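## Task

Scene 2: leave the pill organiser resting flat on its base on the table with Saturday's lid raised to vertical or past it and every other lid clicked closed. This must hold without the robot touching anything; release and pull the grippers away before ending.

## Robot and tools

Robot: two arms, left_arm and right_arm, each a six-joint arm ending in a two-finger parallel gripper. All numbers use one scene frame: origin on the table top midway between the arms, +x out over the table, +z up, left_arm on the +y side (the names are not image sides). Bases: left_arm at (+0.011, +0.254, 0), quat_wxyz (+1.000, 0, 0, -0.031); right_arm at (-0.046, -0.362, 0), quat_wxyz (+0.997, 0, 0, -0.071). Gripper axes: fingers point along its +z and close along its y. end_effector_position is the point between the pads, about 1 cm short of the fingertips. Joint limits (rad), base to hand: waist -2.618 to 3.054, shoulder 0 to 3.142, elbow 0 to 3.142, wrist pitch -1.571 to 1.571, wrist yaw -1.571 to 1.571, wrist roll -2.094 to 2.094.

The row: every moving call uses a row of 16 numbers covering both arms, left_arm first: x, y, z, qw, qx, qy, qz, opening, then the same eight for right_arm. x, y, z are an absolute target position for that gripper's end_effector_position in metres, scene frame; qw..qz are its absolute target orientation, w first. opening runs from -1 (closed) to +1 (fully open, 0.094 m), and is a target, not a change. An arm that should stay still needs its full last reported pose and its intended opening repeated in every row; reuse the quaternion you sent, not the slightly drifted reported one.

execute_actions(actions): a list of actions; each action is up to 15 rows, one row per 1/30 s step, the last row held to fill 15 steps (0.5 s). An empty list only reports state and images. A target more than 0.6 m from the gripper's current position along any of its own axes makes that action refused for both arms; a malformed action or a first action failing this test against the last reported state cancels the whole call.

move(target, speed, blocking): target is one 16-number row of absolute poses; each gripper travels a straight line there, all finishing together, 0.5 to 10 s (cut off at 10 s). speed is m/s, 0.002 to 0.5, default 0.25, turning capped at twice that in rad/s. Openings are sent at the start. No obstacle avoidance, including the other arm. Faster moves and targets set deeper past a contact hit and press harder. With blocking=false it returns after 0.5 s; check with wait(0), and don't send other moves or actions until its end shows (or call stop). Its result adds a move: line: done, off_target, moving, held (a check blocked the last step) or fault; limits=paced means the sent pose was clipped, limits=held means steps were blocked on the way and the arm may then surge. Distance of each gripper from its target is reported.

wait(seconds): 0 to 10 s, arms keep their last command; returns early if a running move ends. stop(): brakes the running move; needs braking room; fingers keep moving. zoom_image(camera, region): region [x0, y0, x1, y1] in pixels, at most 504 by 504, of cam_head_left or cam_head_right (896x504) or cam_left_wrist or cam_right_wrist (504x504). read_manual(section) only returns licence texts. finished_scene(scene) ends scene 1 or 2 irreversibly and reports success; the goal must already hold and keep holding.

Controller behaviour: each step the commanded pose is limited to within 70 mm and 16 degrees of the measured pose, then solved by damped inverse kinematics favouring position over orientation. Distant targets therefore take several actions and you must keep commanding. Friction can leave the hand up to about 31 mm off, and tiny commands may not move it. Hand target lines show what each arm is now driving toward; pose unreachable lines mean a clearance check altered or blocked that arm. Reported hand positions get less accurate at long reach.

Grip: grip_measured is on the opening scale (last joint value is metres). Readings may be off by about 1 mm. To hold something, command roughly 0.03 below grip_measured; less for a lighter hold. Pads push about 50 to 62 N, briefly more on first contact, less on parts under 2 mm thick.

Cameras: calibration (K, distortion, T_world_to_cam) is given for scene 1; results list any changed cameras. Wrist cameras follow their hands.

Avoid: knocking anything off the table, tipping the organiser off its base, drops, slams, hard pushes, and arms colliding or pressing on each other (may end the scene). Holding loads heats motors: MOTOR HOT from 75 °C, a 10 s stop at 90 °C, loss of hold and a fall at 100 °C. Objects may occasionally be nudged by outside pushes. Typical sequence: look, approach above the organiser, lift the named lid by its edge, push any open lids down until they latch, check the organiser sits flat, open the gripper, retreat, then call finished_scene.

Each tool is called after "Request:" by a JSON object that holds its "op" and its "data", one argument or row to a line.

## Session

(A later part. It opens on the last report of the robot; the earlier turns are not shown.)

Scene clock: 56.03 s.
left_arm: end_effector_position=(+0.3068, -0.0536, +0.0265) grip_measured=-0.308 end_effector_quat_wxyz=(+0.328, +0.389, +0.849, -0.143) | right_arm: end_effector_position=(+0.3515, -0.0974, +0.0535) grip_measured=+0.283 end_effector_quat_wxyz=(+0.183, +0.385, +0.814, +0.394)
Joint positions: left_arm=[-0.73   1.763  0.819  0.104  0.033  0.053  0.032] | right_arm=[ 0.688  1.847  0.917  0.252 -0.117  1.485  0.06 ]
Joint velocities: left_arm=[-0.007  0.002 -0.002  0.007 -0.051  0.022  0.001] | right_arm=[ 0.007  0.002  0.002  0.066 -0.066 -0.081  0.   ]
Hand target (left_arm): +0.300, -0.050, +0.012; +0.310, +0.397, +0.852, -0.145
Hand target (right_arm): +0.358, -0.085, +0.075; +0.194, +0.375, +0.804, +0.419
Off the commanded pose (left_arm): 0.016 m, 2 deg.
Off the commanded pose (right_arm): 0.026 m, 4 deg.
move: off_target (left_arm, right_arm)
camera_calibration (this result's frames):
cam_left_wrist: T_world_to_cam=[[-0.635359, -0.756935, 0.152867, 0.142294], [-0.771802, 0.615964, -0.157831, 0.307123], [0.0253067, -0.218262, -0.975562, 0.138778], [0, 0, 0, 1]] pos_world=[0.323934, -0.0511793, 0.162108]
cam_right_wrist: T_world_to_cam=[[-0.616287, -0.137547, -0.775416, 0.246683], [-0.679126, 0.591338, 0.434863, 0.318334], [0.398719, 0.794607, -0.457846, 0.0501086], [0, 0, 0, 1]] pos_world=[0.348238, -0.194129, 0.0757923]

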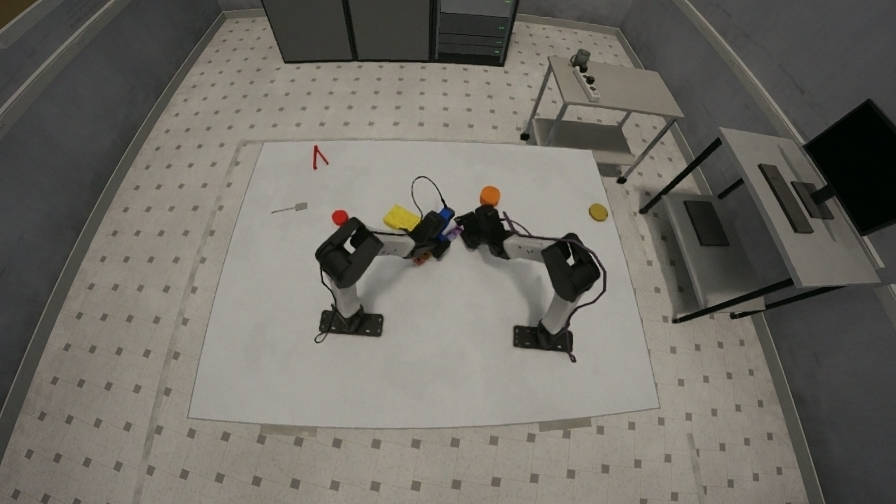

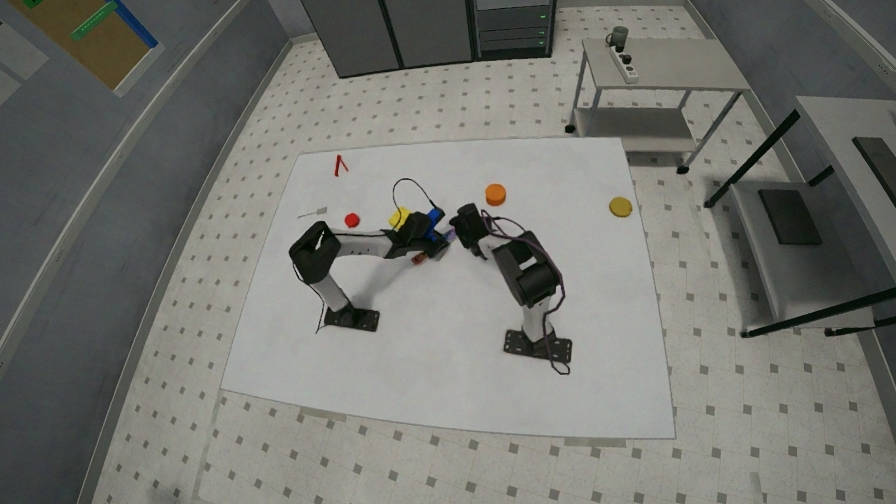

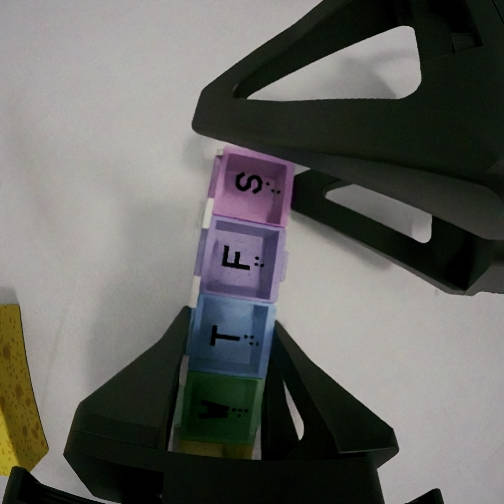

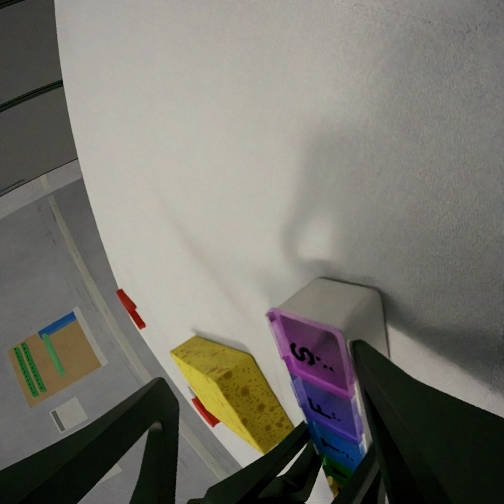

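Engaged under the tab. Increase gradually without resetting the command.

Request:
{"op": "execute_actions", "data": {
  "actions": [
    [[0.30,-0.05,0.012,0.310,0.397,0.852,-0.145,-0.45,0.360,-0.083,0.080,0.195,0.375,0.804,0.419,0.28]],
    [[0.30,-0.05,0.012,0.310,0.397,0.852,-0.145,-0.45,0.362,-0.082,0.085,0.195,0.375,0.804,0.419,0.28]],
    [[0.30,-0.05,0.012,0.310,0.397,0.852,-0.145,-0.45,0.364,-0.080,0.090,0.195,0.375,0.804,0.419,0.28]]
  ]
}}

Scene clock: 59.00 s.
left_arm: end_effector_position=(+0.3088, -0.0555, +0.0290) grip_measured=-0.308 end_effector_quat_wxyz=(+0.335, +0.387, +0.847, -0.146) | right_arm: end_effector_position=(+0.3544, -0.0986, +0.0582) grip_measured=+0.283 end_effector_quat_wxyz=(+0.179, +0.393, +0.819, +0.377)
Joint positions: left_arm=[-0.73   1.763  0.819  0.12   0.032  0.053  0.032] | right_arm=[ 0.688  1.842  0.968  0.16  -0.102  1.486  0.06 ]
Joint velocities: left_arm=[-0.012 -0.007 -0.007  0.066 -0.037 -0.081 -0.   ] | right_arm=[ 0.017 -0.007 -0.007 -0.037 -0.051 -0.037 -0.001]
Hand target (left_arm): +0.300, -0.050, +0.012; +0.310, +0.397, +0.852, -0.145
Hand target (right_arm): +0.363, -0.081, +0.091; +0.195, +0.375, +0.804, +0.419
Off the commanded pose (left_arm): 0.020 m, 3 deg.
Off the commanded pose (right_arm): 0.038 m, 6 deg.
camera_calibration (this result's frames):
cam_left_wrist: T_world_to_cam=[[-0.63684, -0.755461, 0.153992, 0.142221], [-0.770155, 0.614002, -0.172806, 0.310066], [0.0359966, -0.228647, -0.972844, 0.136813], [0, 0, 0, 1]] pos_world=[0.324446, -0.0516566, 0.164778]
cam_right_wrist: T_world_to_cam=[[-0.637727, -0.150054, -0.755505, 0.257133], [-0.660742, 0.610683, 0.436447, 0.314332], [0.395884, 0.777528, -0.488596, 0.0530889], [0, 0, 0, 1]] pos_world=[0.350656, -0.194652, 0.0830152]

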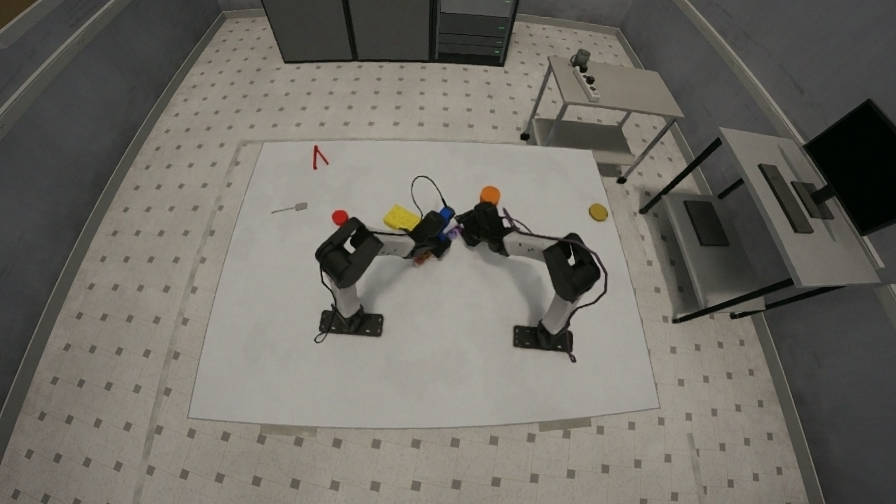

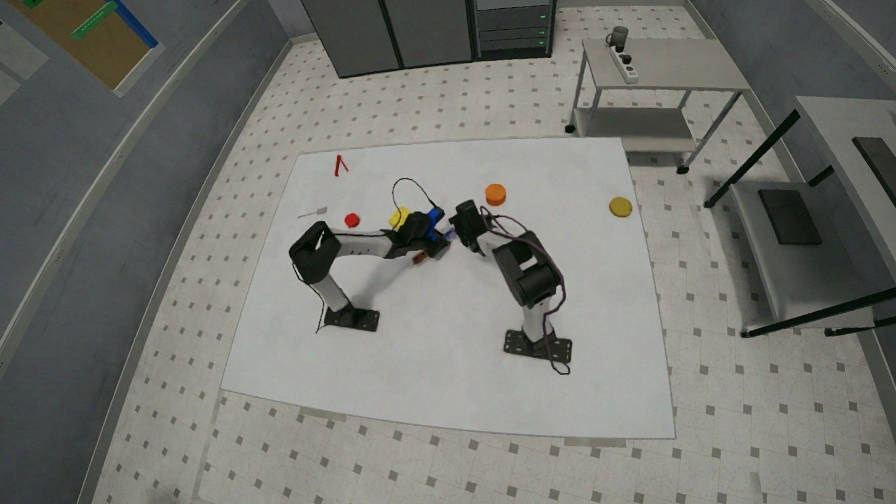

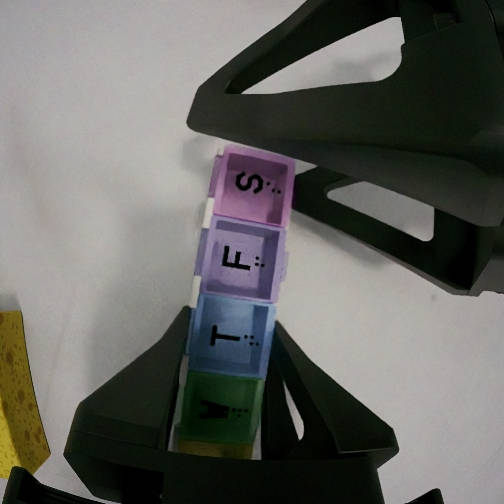

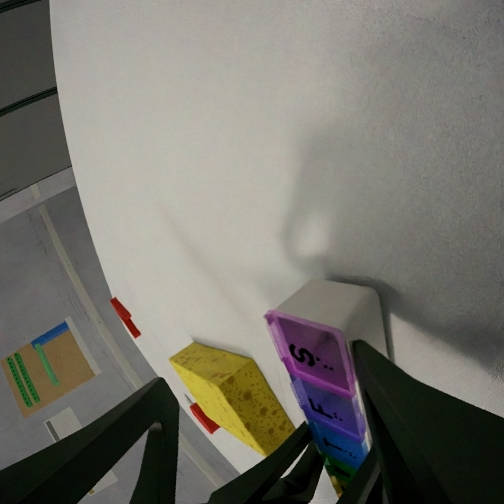

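The box lifts slightly; press down more with left.

Request:
{"op": "execute_actions", "data": {
  "actions": [
    [[0.30,-0.05,0.005,0.310,0.397,0.852,-0.145,-0.45,0.365,-0.079,0.093,0.195,0.375,0.804,0.419,0.28]],
    [[0.30,-0.05,0.0,0.310,0.397,0.852,-0.145,-0.45,0.367,-0.078,0.096,0.195,0.375,0.804,0.419,0.28]],
    [[0.30,-0.05,0.0,0.310,0.397,0.852,-0.145,-0.45,0.369,-0.076,0.099,0.195,0.375,0.804,0.419,0.28]]
  ]
}}

Scene clock: 61.40 s.
left_arm: end_effector_position=(+0.3120, -0.0594, +0.0269) grip_measured=-0.308 end_effector_quat_wxyz=(+0.346, +0.385, +0.842, -0.154) | right_arm: end_effector_position=(+0.3632, -0.0910, +0.0794) grip_measured=+0.282 end_effector_quat_wxyz=(+0.189, +0.387, +0.813, +0.391)
Joint positions: left_arm=[-0.729  1.783  0.808  0.18   0.039  0.05   0.032] | right_arm=[ 0.693  1.828  1.018  0.133 -0.098  1.486  0.06 ]
Joint velocities: left_arm=[ 0.012  0.002 -0.002 -0.022 -0.066 -0.037 -0.   ] | right_arm=[ 0.012  0.002 -0.007 -0.081 -0.051 -0.007  0.   ]
Hand target (left_arm): +0.300, -0.050, +0.001; +0.310, +0.397, +0.852, -0.145
Hand target (right_arm): +0.368, -0.077, +0.100; +0.195, +0.375, +0.804, +0.419
Off the commanded pose (left_arm): 0.031 m, 5 deg.
Off the commanded pose (right_arm): 0.025 m, 4 deg.
camera_calibration (this result's frames):
cam_left_wrist: T_world_to_cam=[[-0.639804, -0.751016, 0.163173, 0.14259], [-0.766874, 0.6099, -0.199814, 0.314004], [0.050544, -0.252975, -0.966152, 0.127595], [0, 0, 0, 1]] pos_world=[0.325582, -0.0521453, 0.162752]
cam_right_wrist: T_world_to_cam=[[-0.612291, -0.138032, -0.77849, 0.273547], [-0.67601, 0.602022, 0.424946, 0.311946], [0.410012, 0.786458, -0.461924, 0.0476674], [0, 0, 0, 1]] pos_world=[0.358825, -0.187529, 0.102412]

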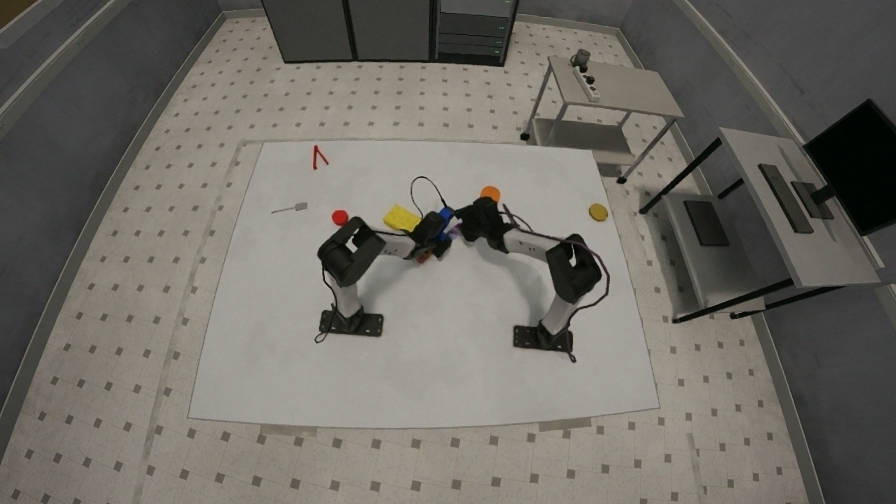

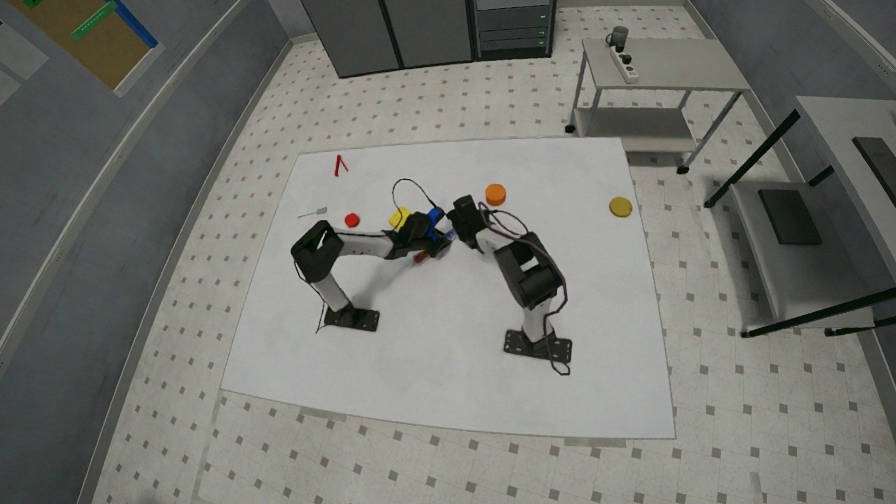

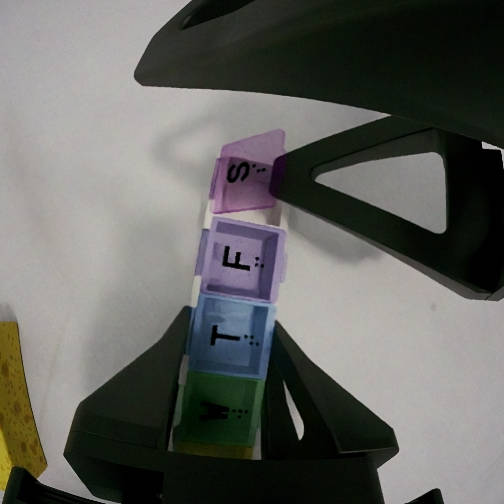

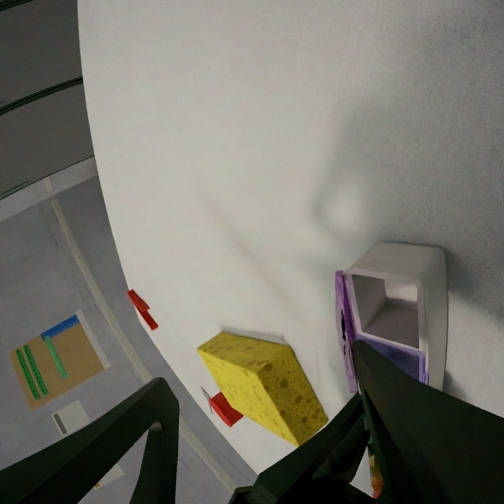

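Popped. Push forward.

Request:
{"op": "move", "data": {
  "target": [0.31,-0.058,0.015,0.33,0.39,0.847,-0.15,-0.45,0.392,-0.068,0.072,0.195,0.375,0.804,0.419,0.28],
  "speed": 0.02
}}

Scene clock: 69.87 s.
left_arm: end_effector_position=(+0.3139, -0.0572, +0.0266) grip_measured=-0.308 end_effector_quat_wxyz=(+0.347, +0.378, +0.845, -0.149) | right_arm: end_effector_position=(+0.3861, -0.0733, +0.0734) grip_measured=+0.282 end_effector_quat_wxyz=(+0.194, +0.378, +0.806, +0.413)
Joint positions: left_arm=[-0.727  1.783  0.808  0.178  0.027  0.041  0.032] | right_arm=[ 0.693  1.934  1.091  0.213 -0.117  1.486  0.06 ]
Joint velocities: left_arm=[-0.007 -0.002 -0.007  0.037  0.007  0.007 -0.   ] | right_arm=[-0.007 -0.002  0.017 -0.007  0.007 -0.066  0.001]
Hand target (left_arm): +0.310, -0.058, +0.015; +0.330, +0.390, +0.847, -0.150
Hand target (right_arm): +0.392, -0.069, +0.072; +0.195, +0.375, +0.804, +0.418
Off the commanded pose (left_arm): 0.012 m, 2 deg.
Off the commanded pose (right_arm): 0.008 m, 1 deg.
move: off_target (left_arm)
camera_calibration (this result's frames):
cam_left_wrist: T_world_to_cam=[[-0.627012, -0.76225, 0.160721, 0.140941], [-0.777054, 0.597372, -0.198326, 0.316516], [0.0551639, -0.249241, -0.966869, 0.126538], [0, 0, 0, 1]] pos_world=[0.327341, -0.0501069, 0.162466]
cam_right_wrist: T_world_to_cam=[[-0.583118, -0.119658, -0.803527, 0.277342], [-0.699195, 0.577535, 0.421401, 0.326694], [0.413641, 0.807549, -0.420436, 0.0186971], [0, 0, 0, 1]] pos_world=[0.382412, -0.17059, 0.0930433]

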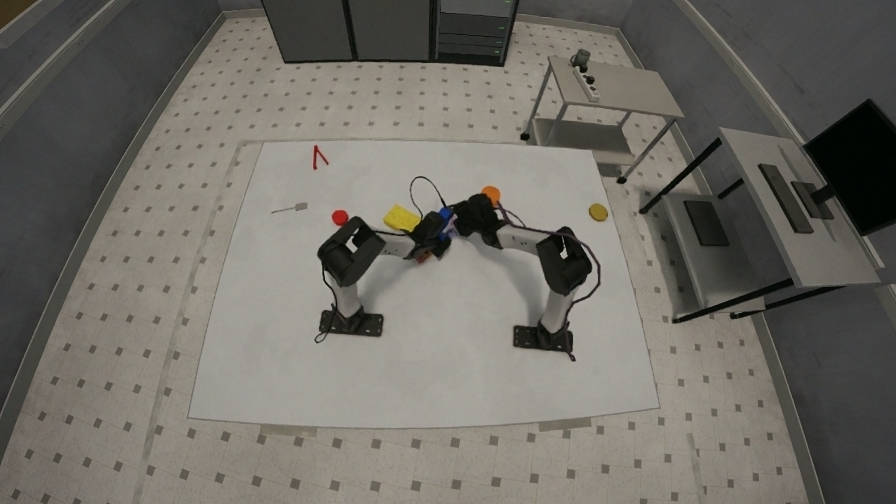

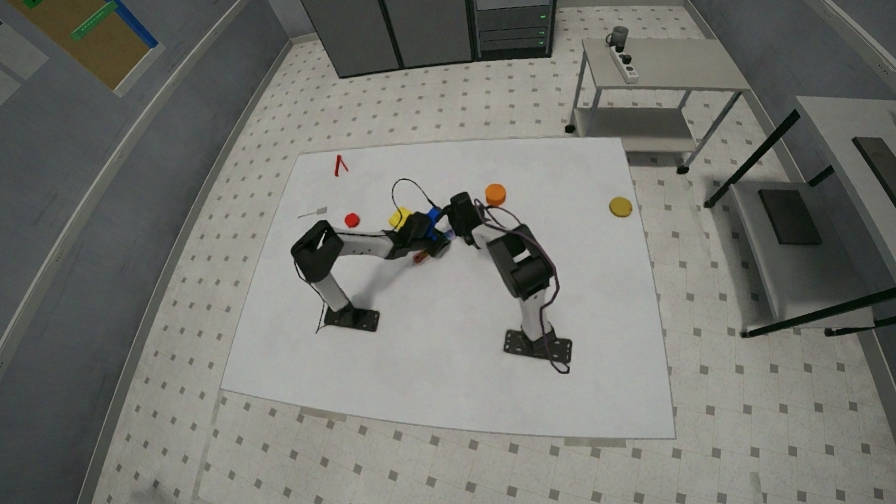

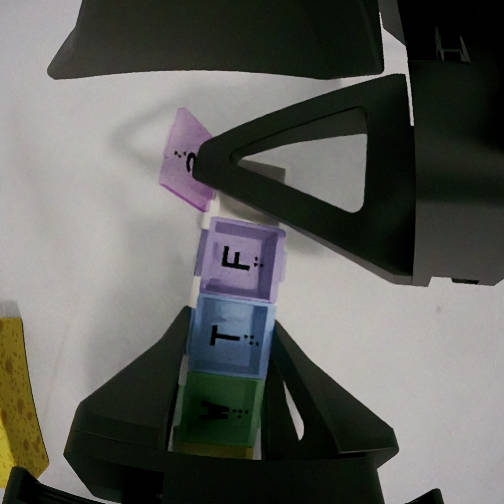

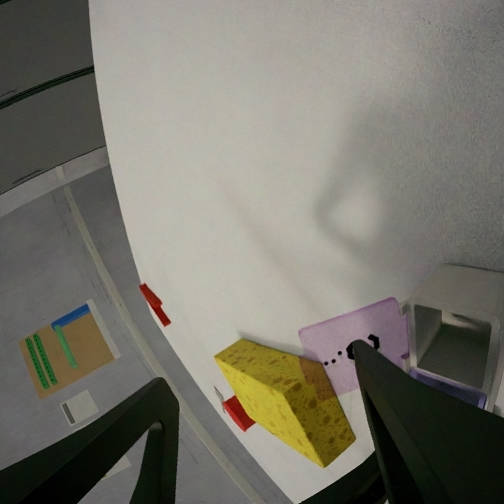

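Request:
{"op": "move", "data": {
  "target": [0.313,-0.057,0.024,0.34,0.38,0.846,-0.15,-0.45,0.30,-0.15,0.12,0.195,0.375,0.804,0.419,0.28],
  "speed": 0.08
}}

Request:
{"op": "move", "data": {
  "target": [0.313,-0.057,0.027,0.34,0.38,0.846,-0.15,0.3,0.30,-0.15,0.12,0.195,0.375,0.804,0.419,0.28],
  "speed": 0.05
}}

Request:
{"op": "move", "data": {
  "target": [0.26,0.0,0.14,0.34,0.38,0.846,-0.15,0.3,0.30,-0.15,0.12,0.195,0.375,0.804,0.419,0.28],
  "speed": 0.08
}}

Scene clock: 73.13 s.
left_arm: end_effector_position=(+0.3144, -0.0575, +0.0271) grip_measured=-0.308 end_effector_quat_wxyz=(+0.348, +0.377, +0.845, -0.150) | right_arm: end_effector_position=(+0.3059, -0.1406, +0.1331) grip_measured=+0.282 end_effector_quat_wxyz=(+0.204, +0.368, +0.797, +0.432)
Joint positions: left_arm=[-0.727  1.783  0.808  0.181  0.026  0.04   0.032] | right_arm=[ 0.633  1.433  0.752  0.097 -0.174  1.449  0.06 ]
Joint velocities: left_arm=[-0.007 -0.007 -0.012 -0.022 -0.095  0.007  0.   ] | right_arm=[-0.017 -0.007  0.002 -0.051  0.022  0.037 -0.001]
Hand target (left_arm): +0.313, -0.057, +0.024; +0.340, +0.380, +0.847, -0.150
Hand target (right_arm): +0.300, -0.149, +0.122; +0.195, +0.375, +0.804, +0.419
Off the commanded pose (left_arm): 0.003 m, 1 deg.
Off the commanded pose (right_arm): 0.017 m, 2 deg.
move: off_target (right_arm)
camera_calibration (this result's frames):
cam_left_wrist: T_world_to_cam=[[-0.626468, -0.762524, 0.16154, 0.140659], [-0.777351, 0.596027, -0.20119, 0.317243], [0.0571304, -0.251613, -0.96614, 0.126163], [0, 0, 0, 1]] pos_world=[0.32752, -0.0500855, 0.162995]
cam_right_wrist: T_world_to_cam=[[-0.547503, -0.101858, -0.830581, 0.26567], [-0.721233, 0.560764, 0.406654, 0.290645], [0.424339, 0.821687, -0.380483, 0.124729], [0, 0, 0, 1]] pos_world=[0.30215, -0.238411, 0.149927]

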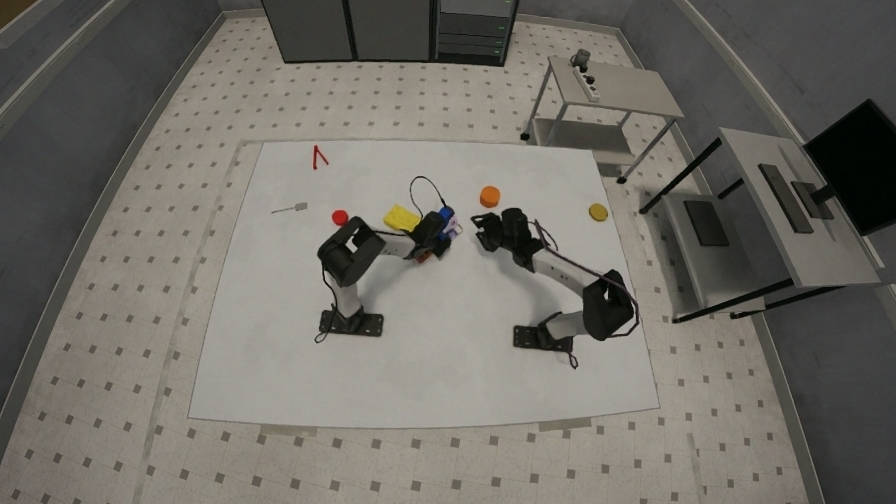

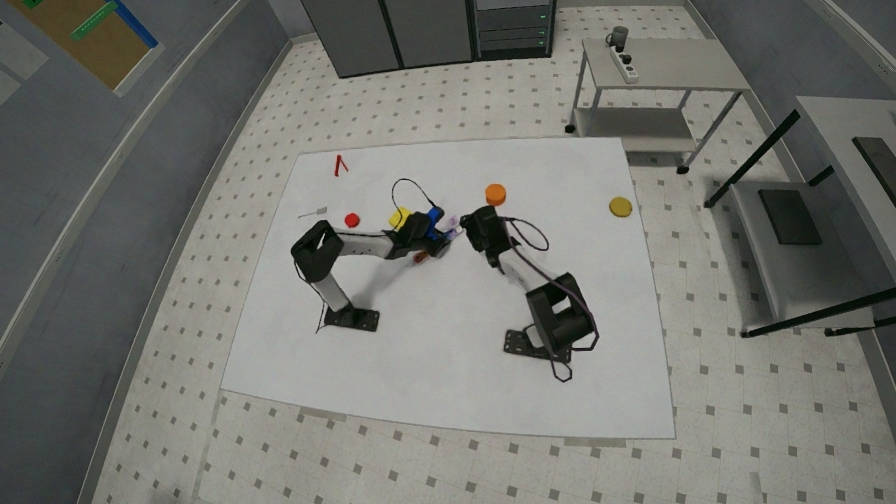

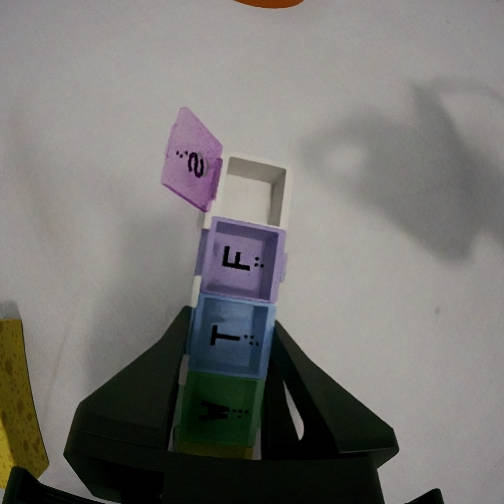

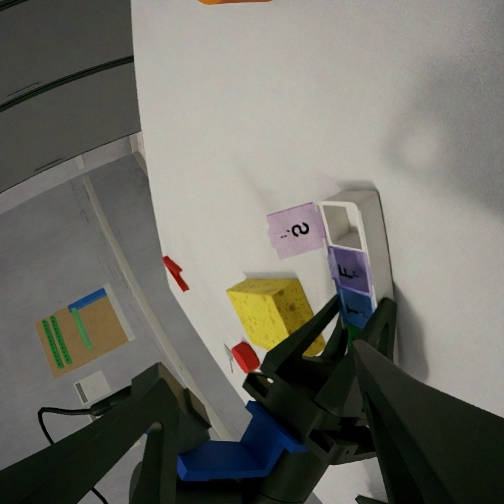

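Scene clock: 73.83 s.
left_arm: end_effector_position=(+0.3117, -0.0549, +0.0235) grip_measured=+0.298 end_effector_quat_wxyz=(+0.339, +0.379, +0.849, -0.146) | right_arm: end_effector_position=(+0.3054, -0.1399, +0.1332) grip_measured=+0.282 end_effector_quat_wxyz=(+0.202, +0.366, +0.798, +0.433)
Joint positions: left_arm=[-0.727  1.783  0.808  0.16   0.026  0.04   0.061] | right_arm=[ 0.633  1.433  0.752  0.097 -0.179  1.447  0.06 ]
Joint velocities: left_arm=[-0.007  0.012 -0.007 -0.11  -0.037 -0.007  0.001] | right_arm=[-0.007 -0.007 -0.007  0.081 -0.037 -0.11   0.   ]
Hand target (left_arm): +0.313, -0.057, +0.027; +0.341, +0.380, +0.847, -0.150
Hand target (right_arm): +0.300, -0.150, +0.120; +0.195, +0.375, +0.804, +0.419
Off the commanded pose (left_arm): 0.004 m, 1 deg.
Off the commanded pose (right_arm): 0.017 m, 2 deg.
move: off_target (right_arm)
camera_calibration (this result's frames):
cam_left_wrist: T_world_to_cam=[[-0.624096, -0.764914, 0.159411, 0.140787], [-0.780174, 0.598871, -0.180782, 0.313473], [0.0428164, -0.237194, -0.970518, 0.128877], [0, 0, 0, 1]] pos_world=[0.32691, -0.0494707, 0.159305]
cam_right_wrist: T_world_to_cam=[[-0.547182, -0.103701, -0.830565, 0.265174], [-0.724019, 0.556542, 0.407501, 0.290012], [0.419986, 0.824322, -0.379612, 0.125997], [0, 0, 0, 1]] pos_world=[0.302156, -0.237767, 0.149894]

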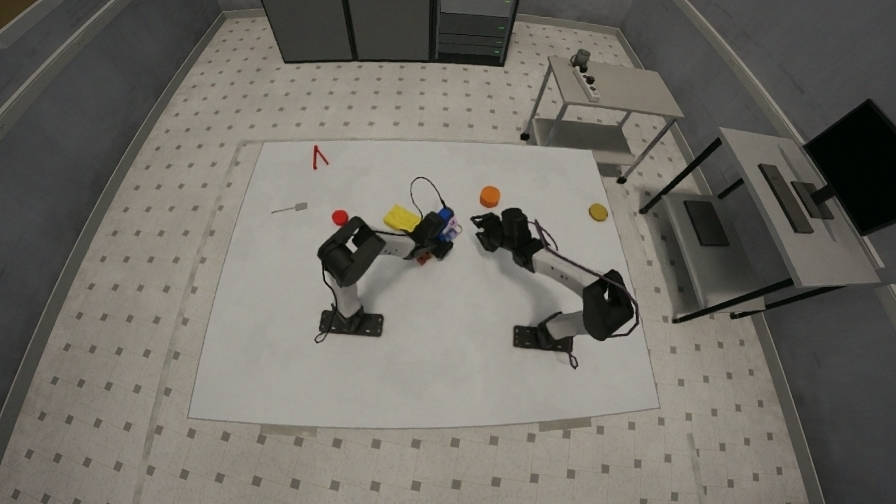

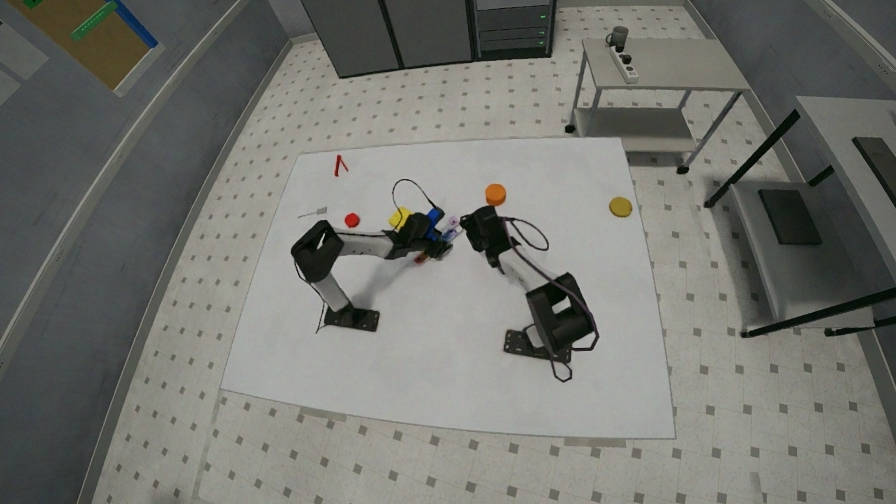

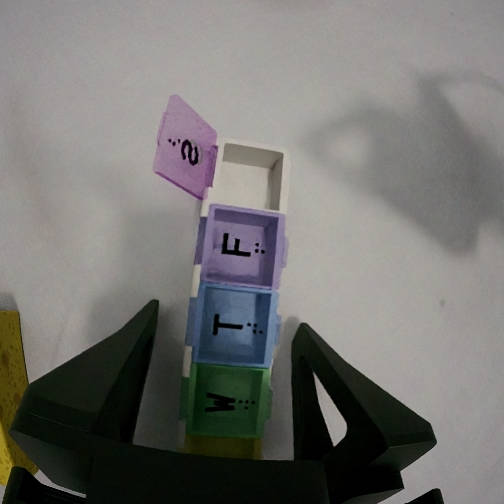

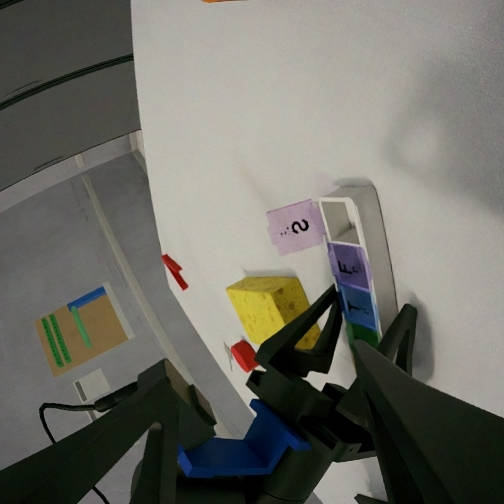

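Scene clock: 76.13 s.
left_arm: end_effector_position=(+0.2540, +0.0014, +0.1269) grip_measured=+0.298 end_effector_quat_wxyz=(+0.326, +0.385, +0.851, -0.144) | right_arm: end_effector_position=(+0.3053, -0.1399, +0.1332) grip_measured=+0.282 end_effector_quat_wxyz=(+0.202, +0.366, +0.798, +0.433)
Joint positions: left_arm=[-0.727  1.266  0.805 -0.381  0.034  0.047  0.061] | right_arm=[ 0.633  1.433  0.752  0.097 -0.179  1.446  0.06 ]
Joint velocities: left_arm=[-0.002 -0.017 -0.012 -0.022 -0.037  0.007  0.   ] | right_arm=[-0.002  0.007 -0.007 -0.095  0.037  0.007 -0.001]
Hand target (left_arm): +0.258, +0.002, +0.140; +0.341, +0.380, +0.847, -0.150
Hand target (right_arm): +0.300, -0.150, +0.120; +0.195, +0.375, +0.804, +0.419
Off the commanded pose (left_arm): 0.014 m, 2 deg.
Off the commanded pose (right_arm): 0.017 m, 2 deg.
move: off_target (left_arm, right_arm)
camera_calibration (this result's frames):
cam_left_wrist: T_world_to_cam=[[-0.628822, -0.761386, 0.157718, 0.132757], [-0.777248, 0.609865, -0.154755, 0.249318], [0.0216416, -0.2199, -0.975282, 0.250956], [0, 0, 0, 1]] pos_world=[0.271831, 0.004214, 0.262398]
cam_right_wrist: T_world_to_cam=[[-0.547038, -0.104038, -0.830618, 0.265079], [-0.724355, 0.556186, 0.40739, 0.290019], [0.419594, 0.82452, -0.379615, 0.12612], [0, 0, 0, 1]] pos_world=[0.302166, -0.237715, 0.149906]

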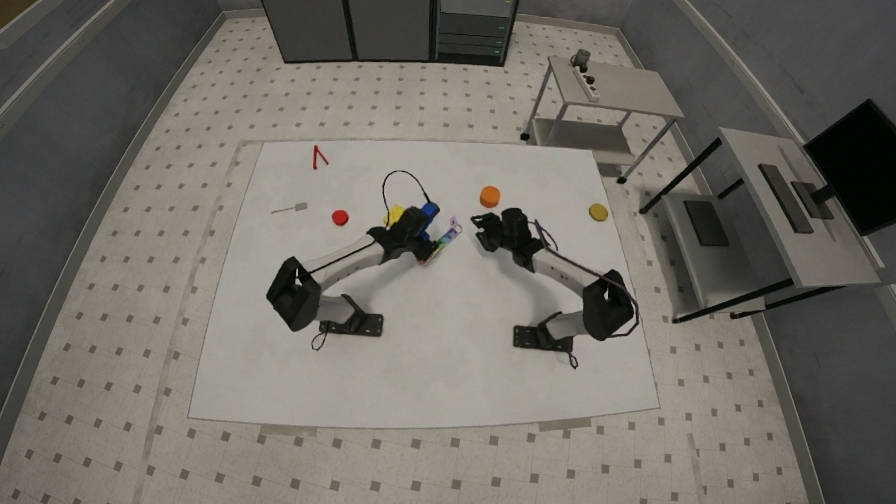

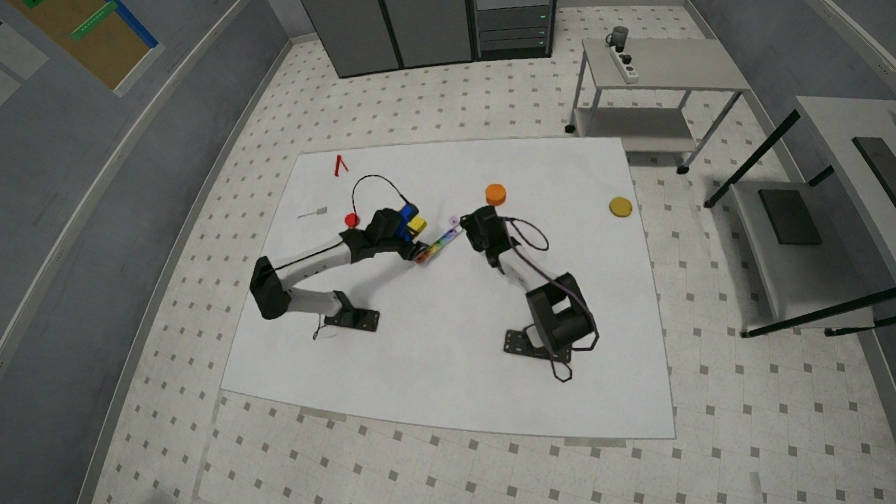

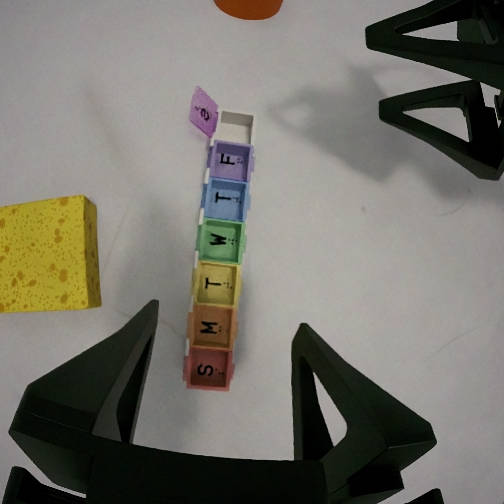

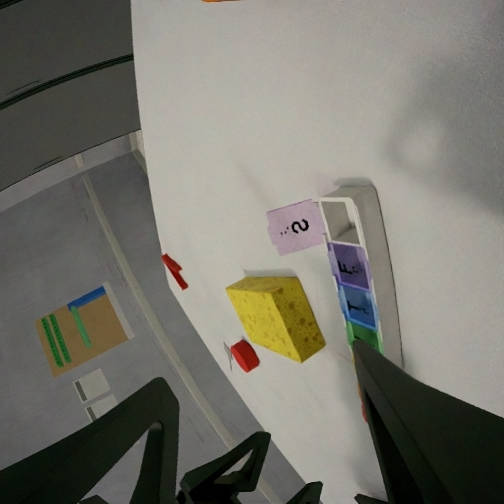

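Request:
{"op": "finished_scene", "data": {
  "scene": 2
}}

The scene is finished: the task was done.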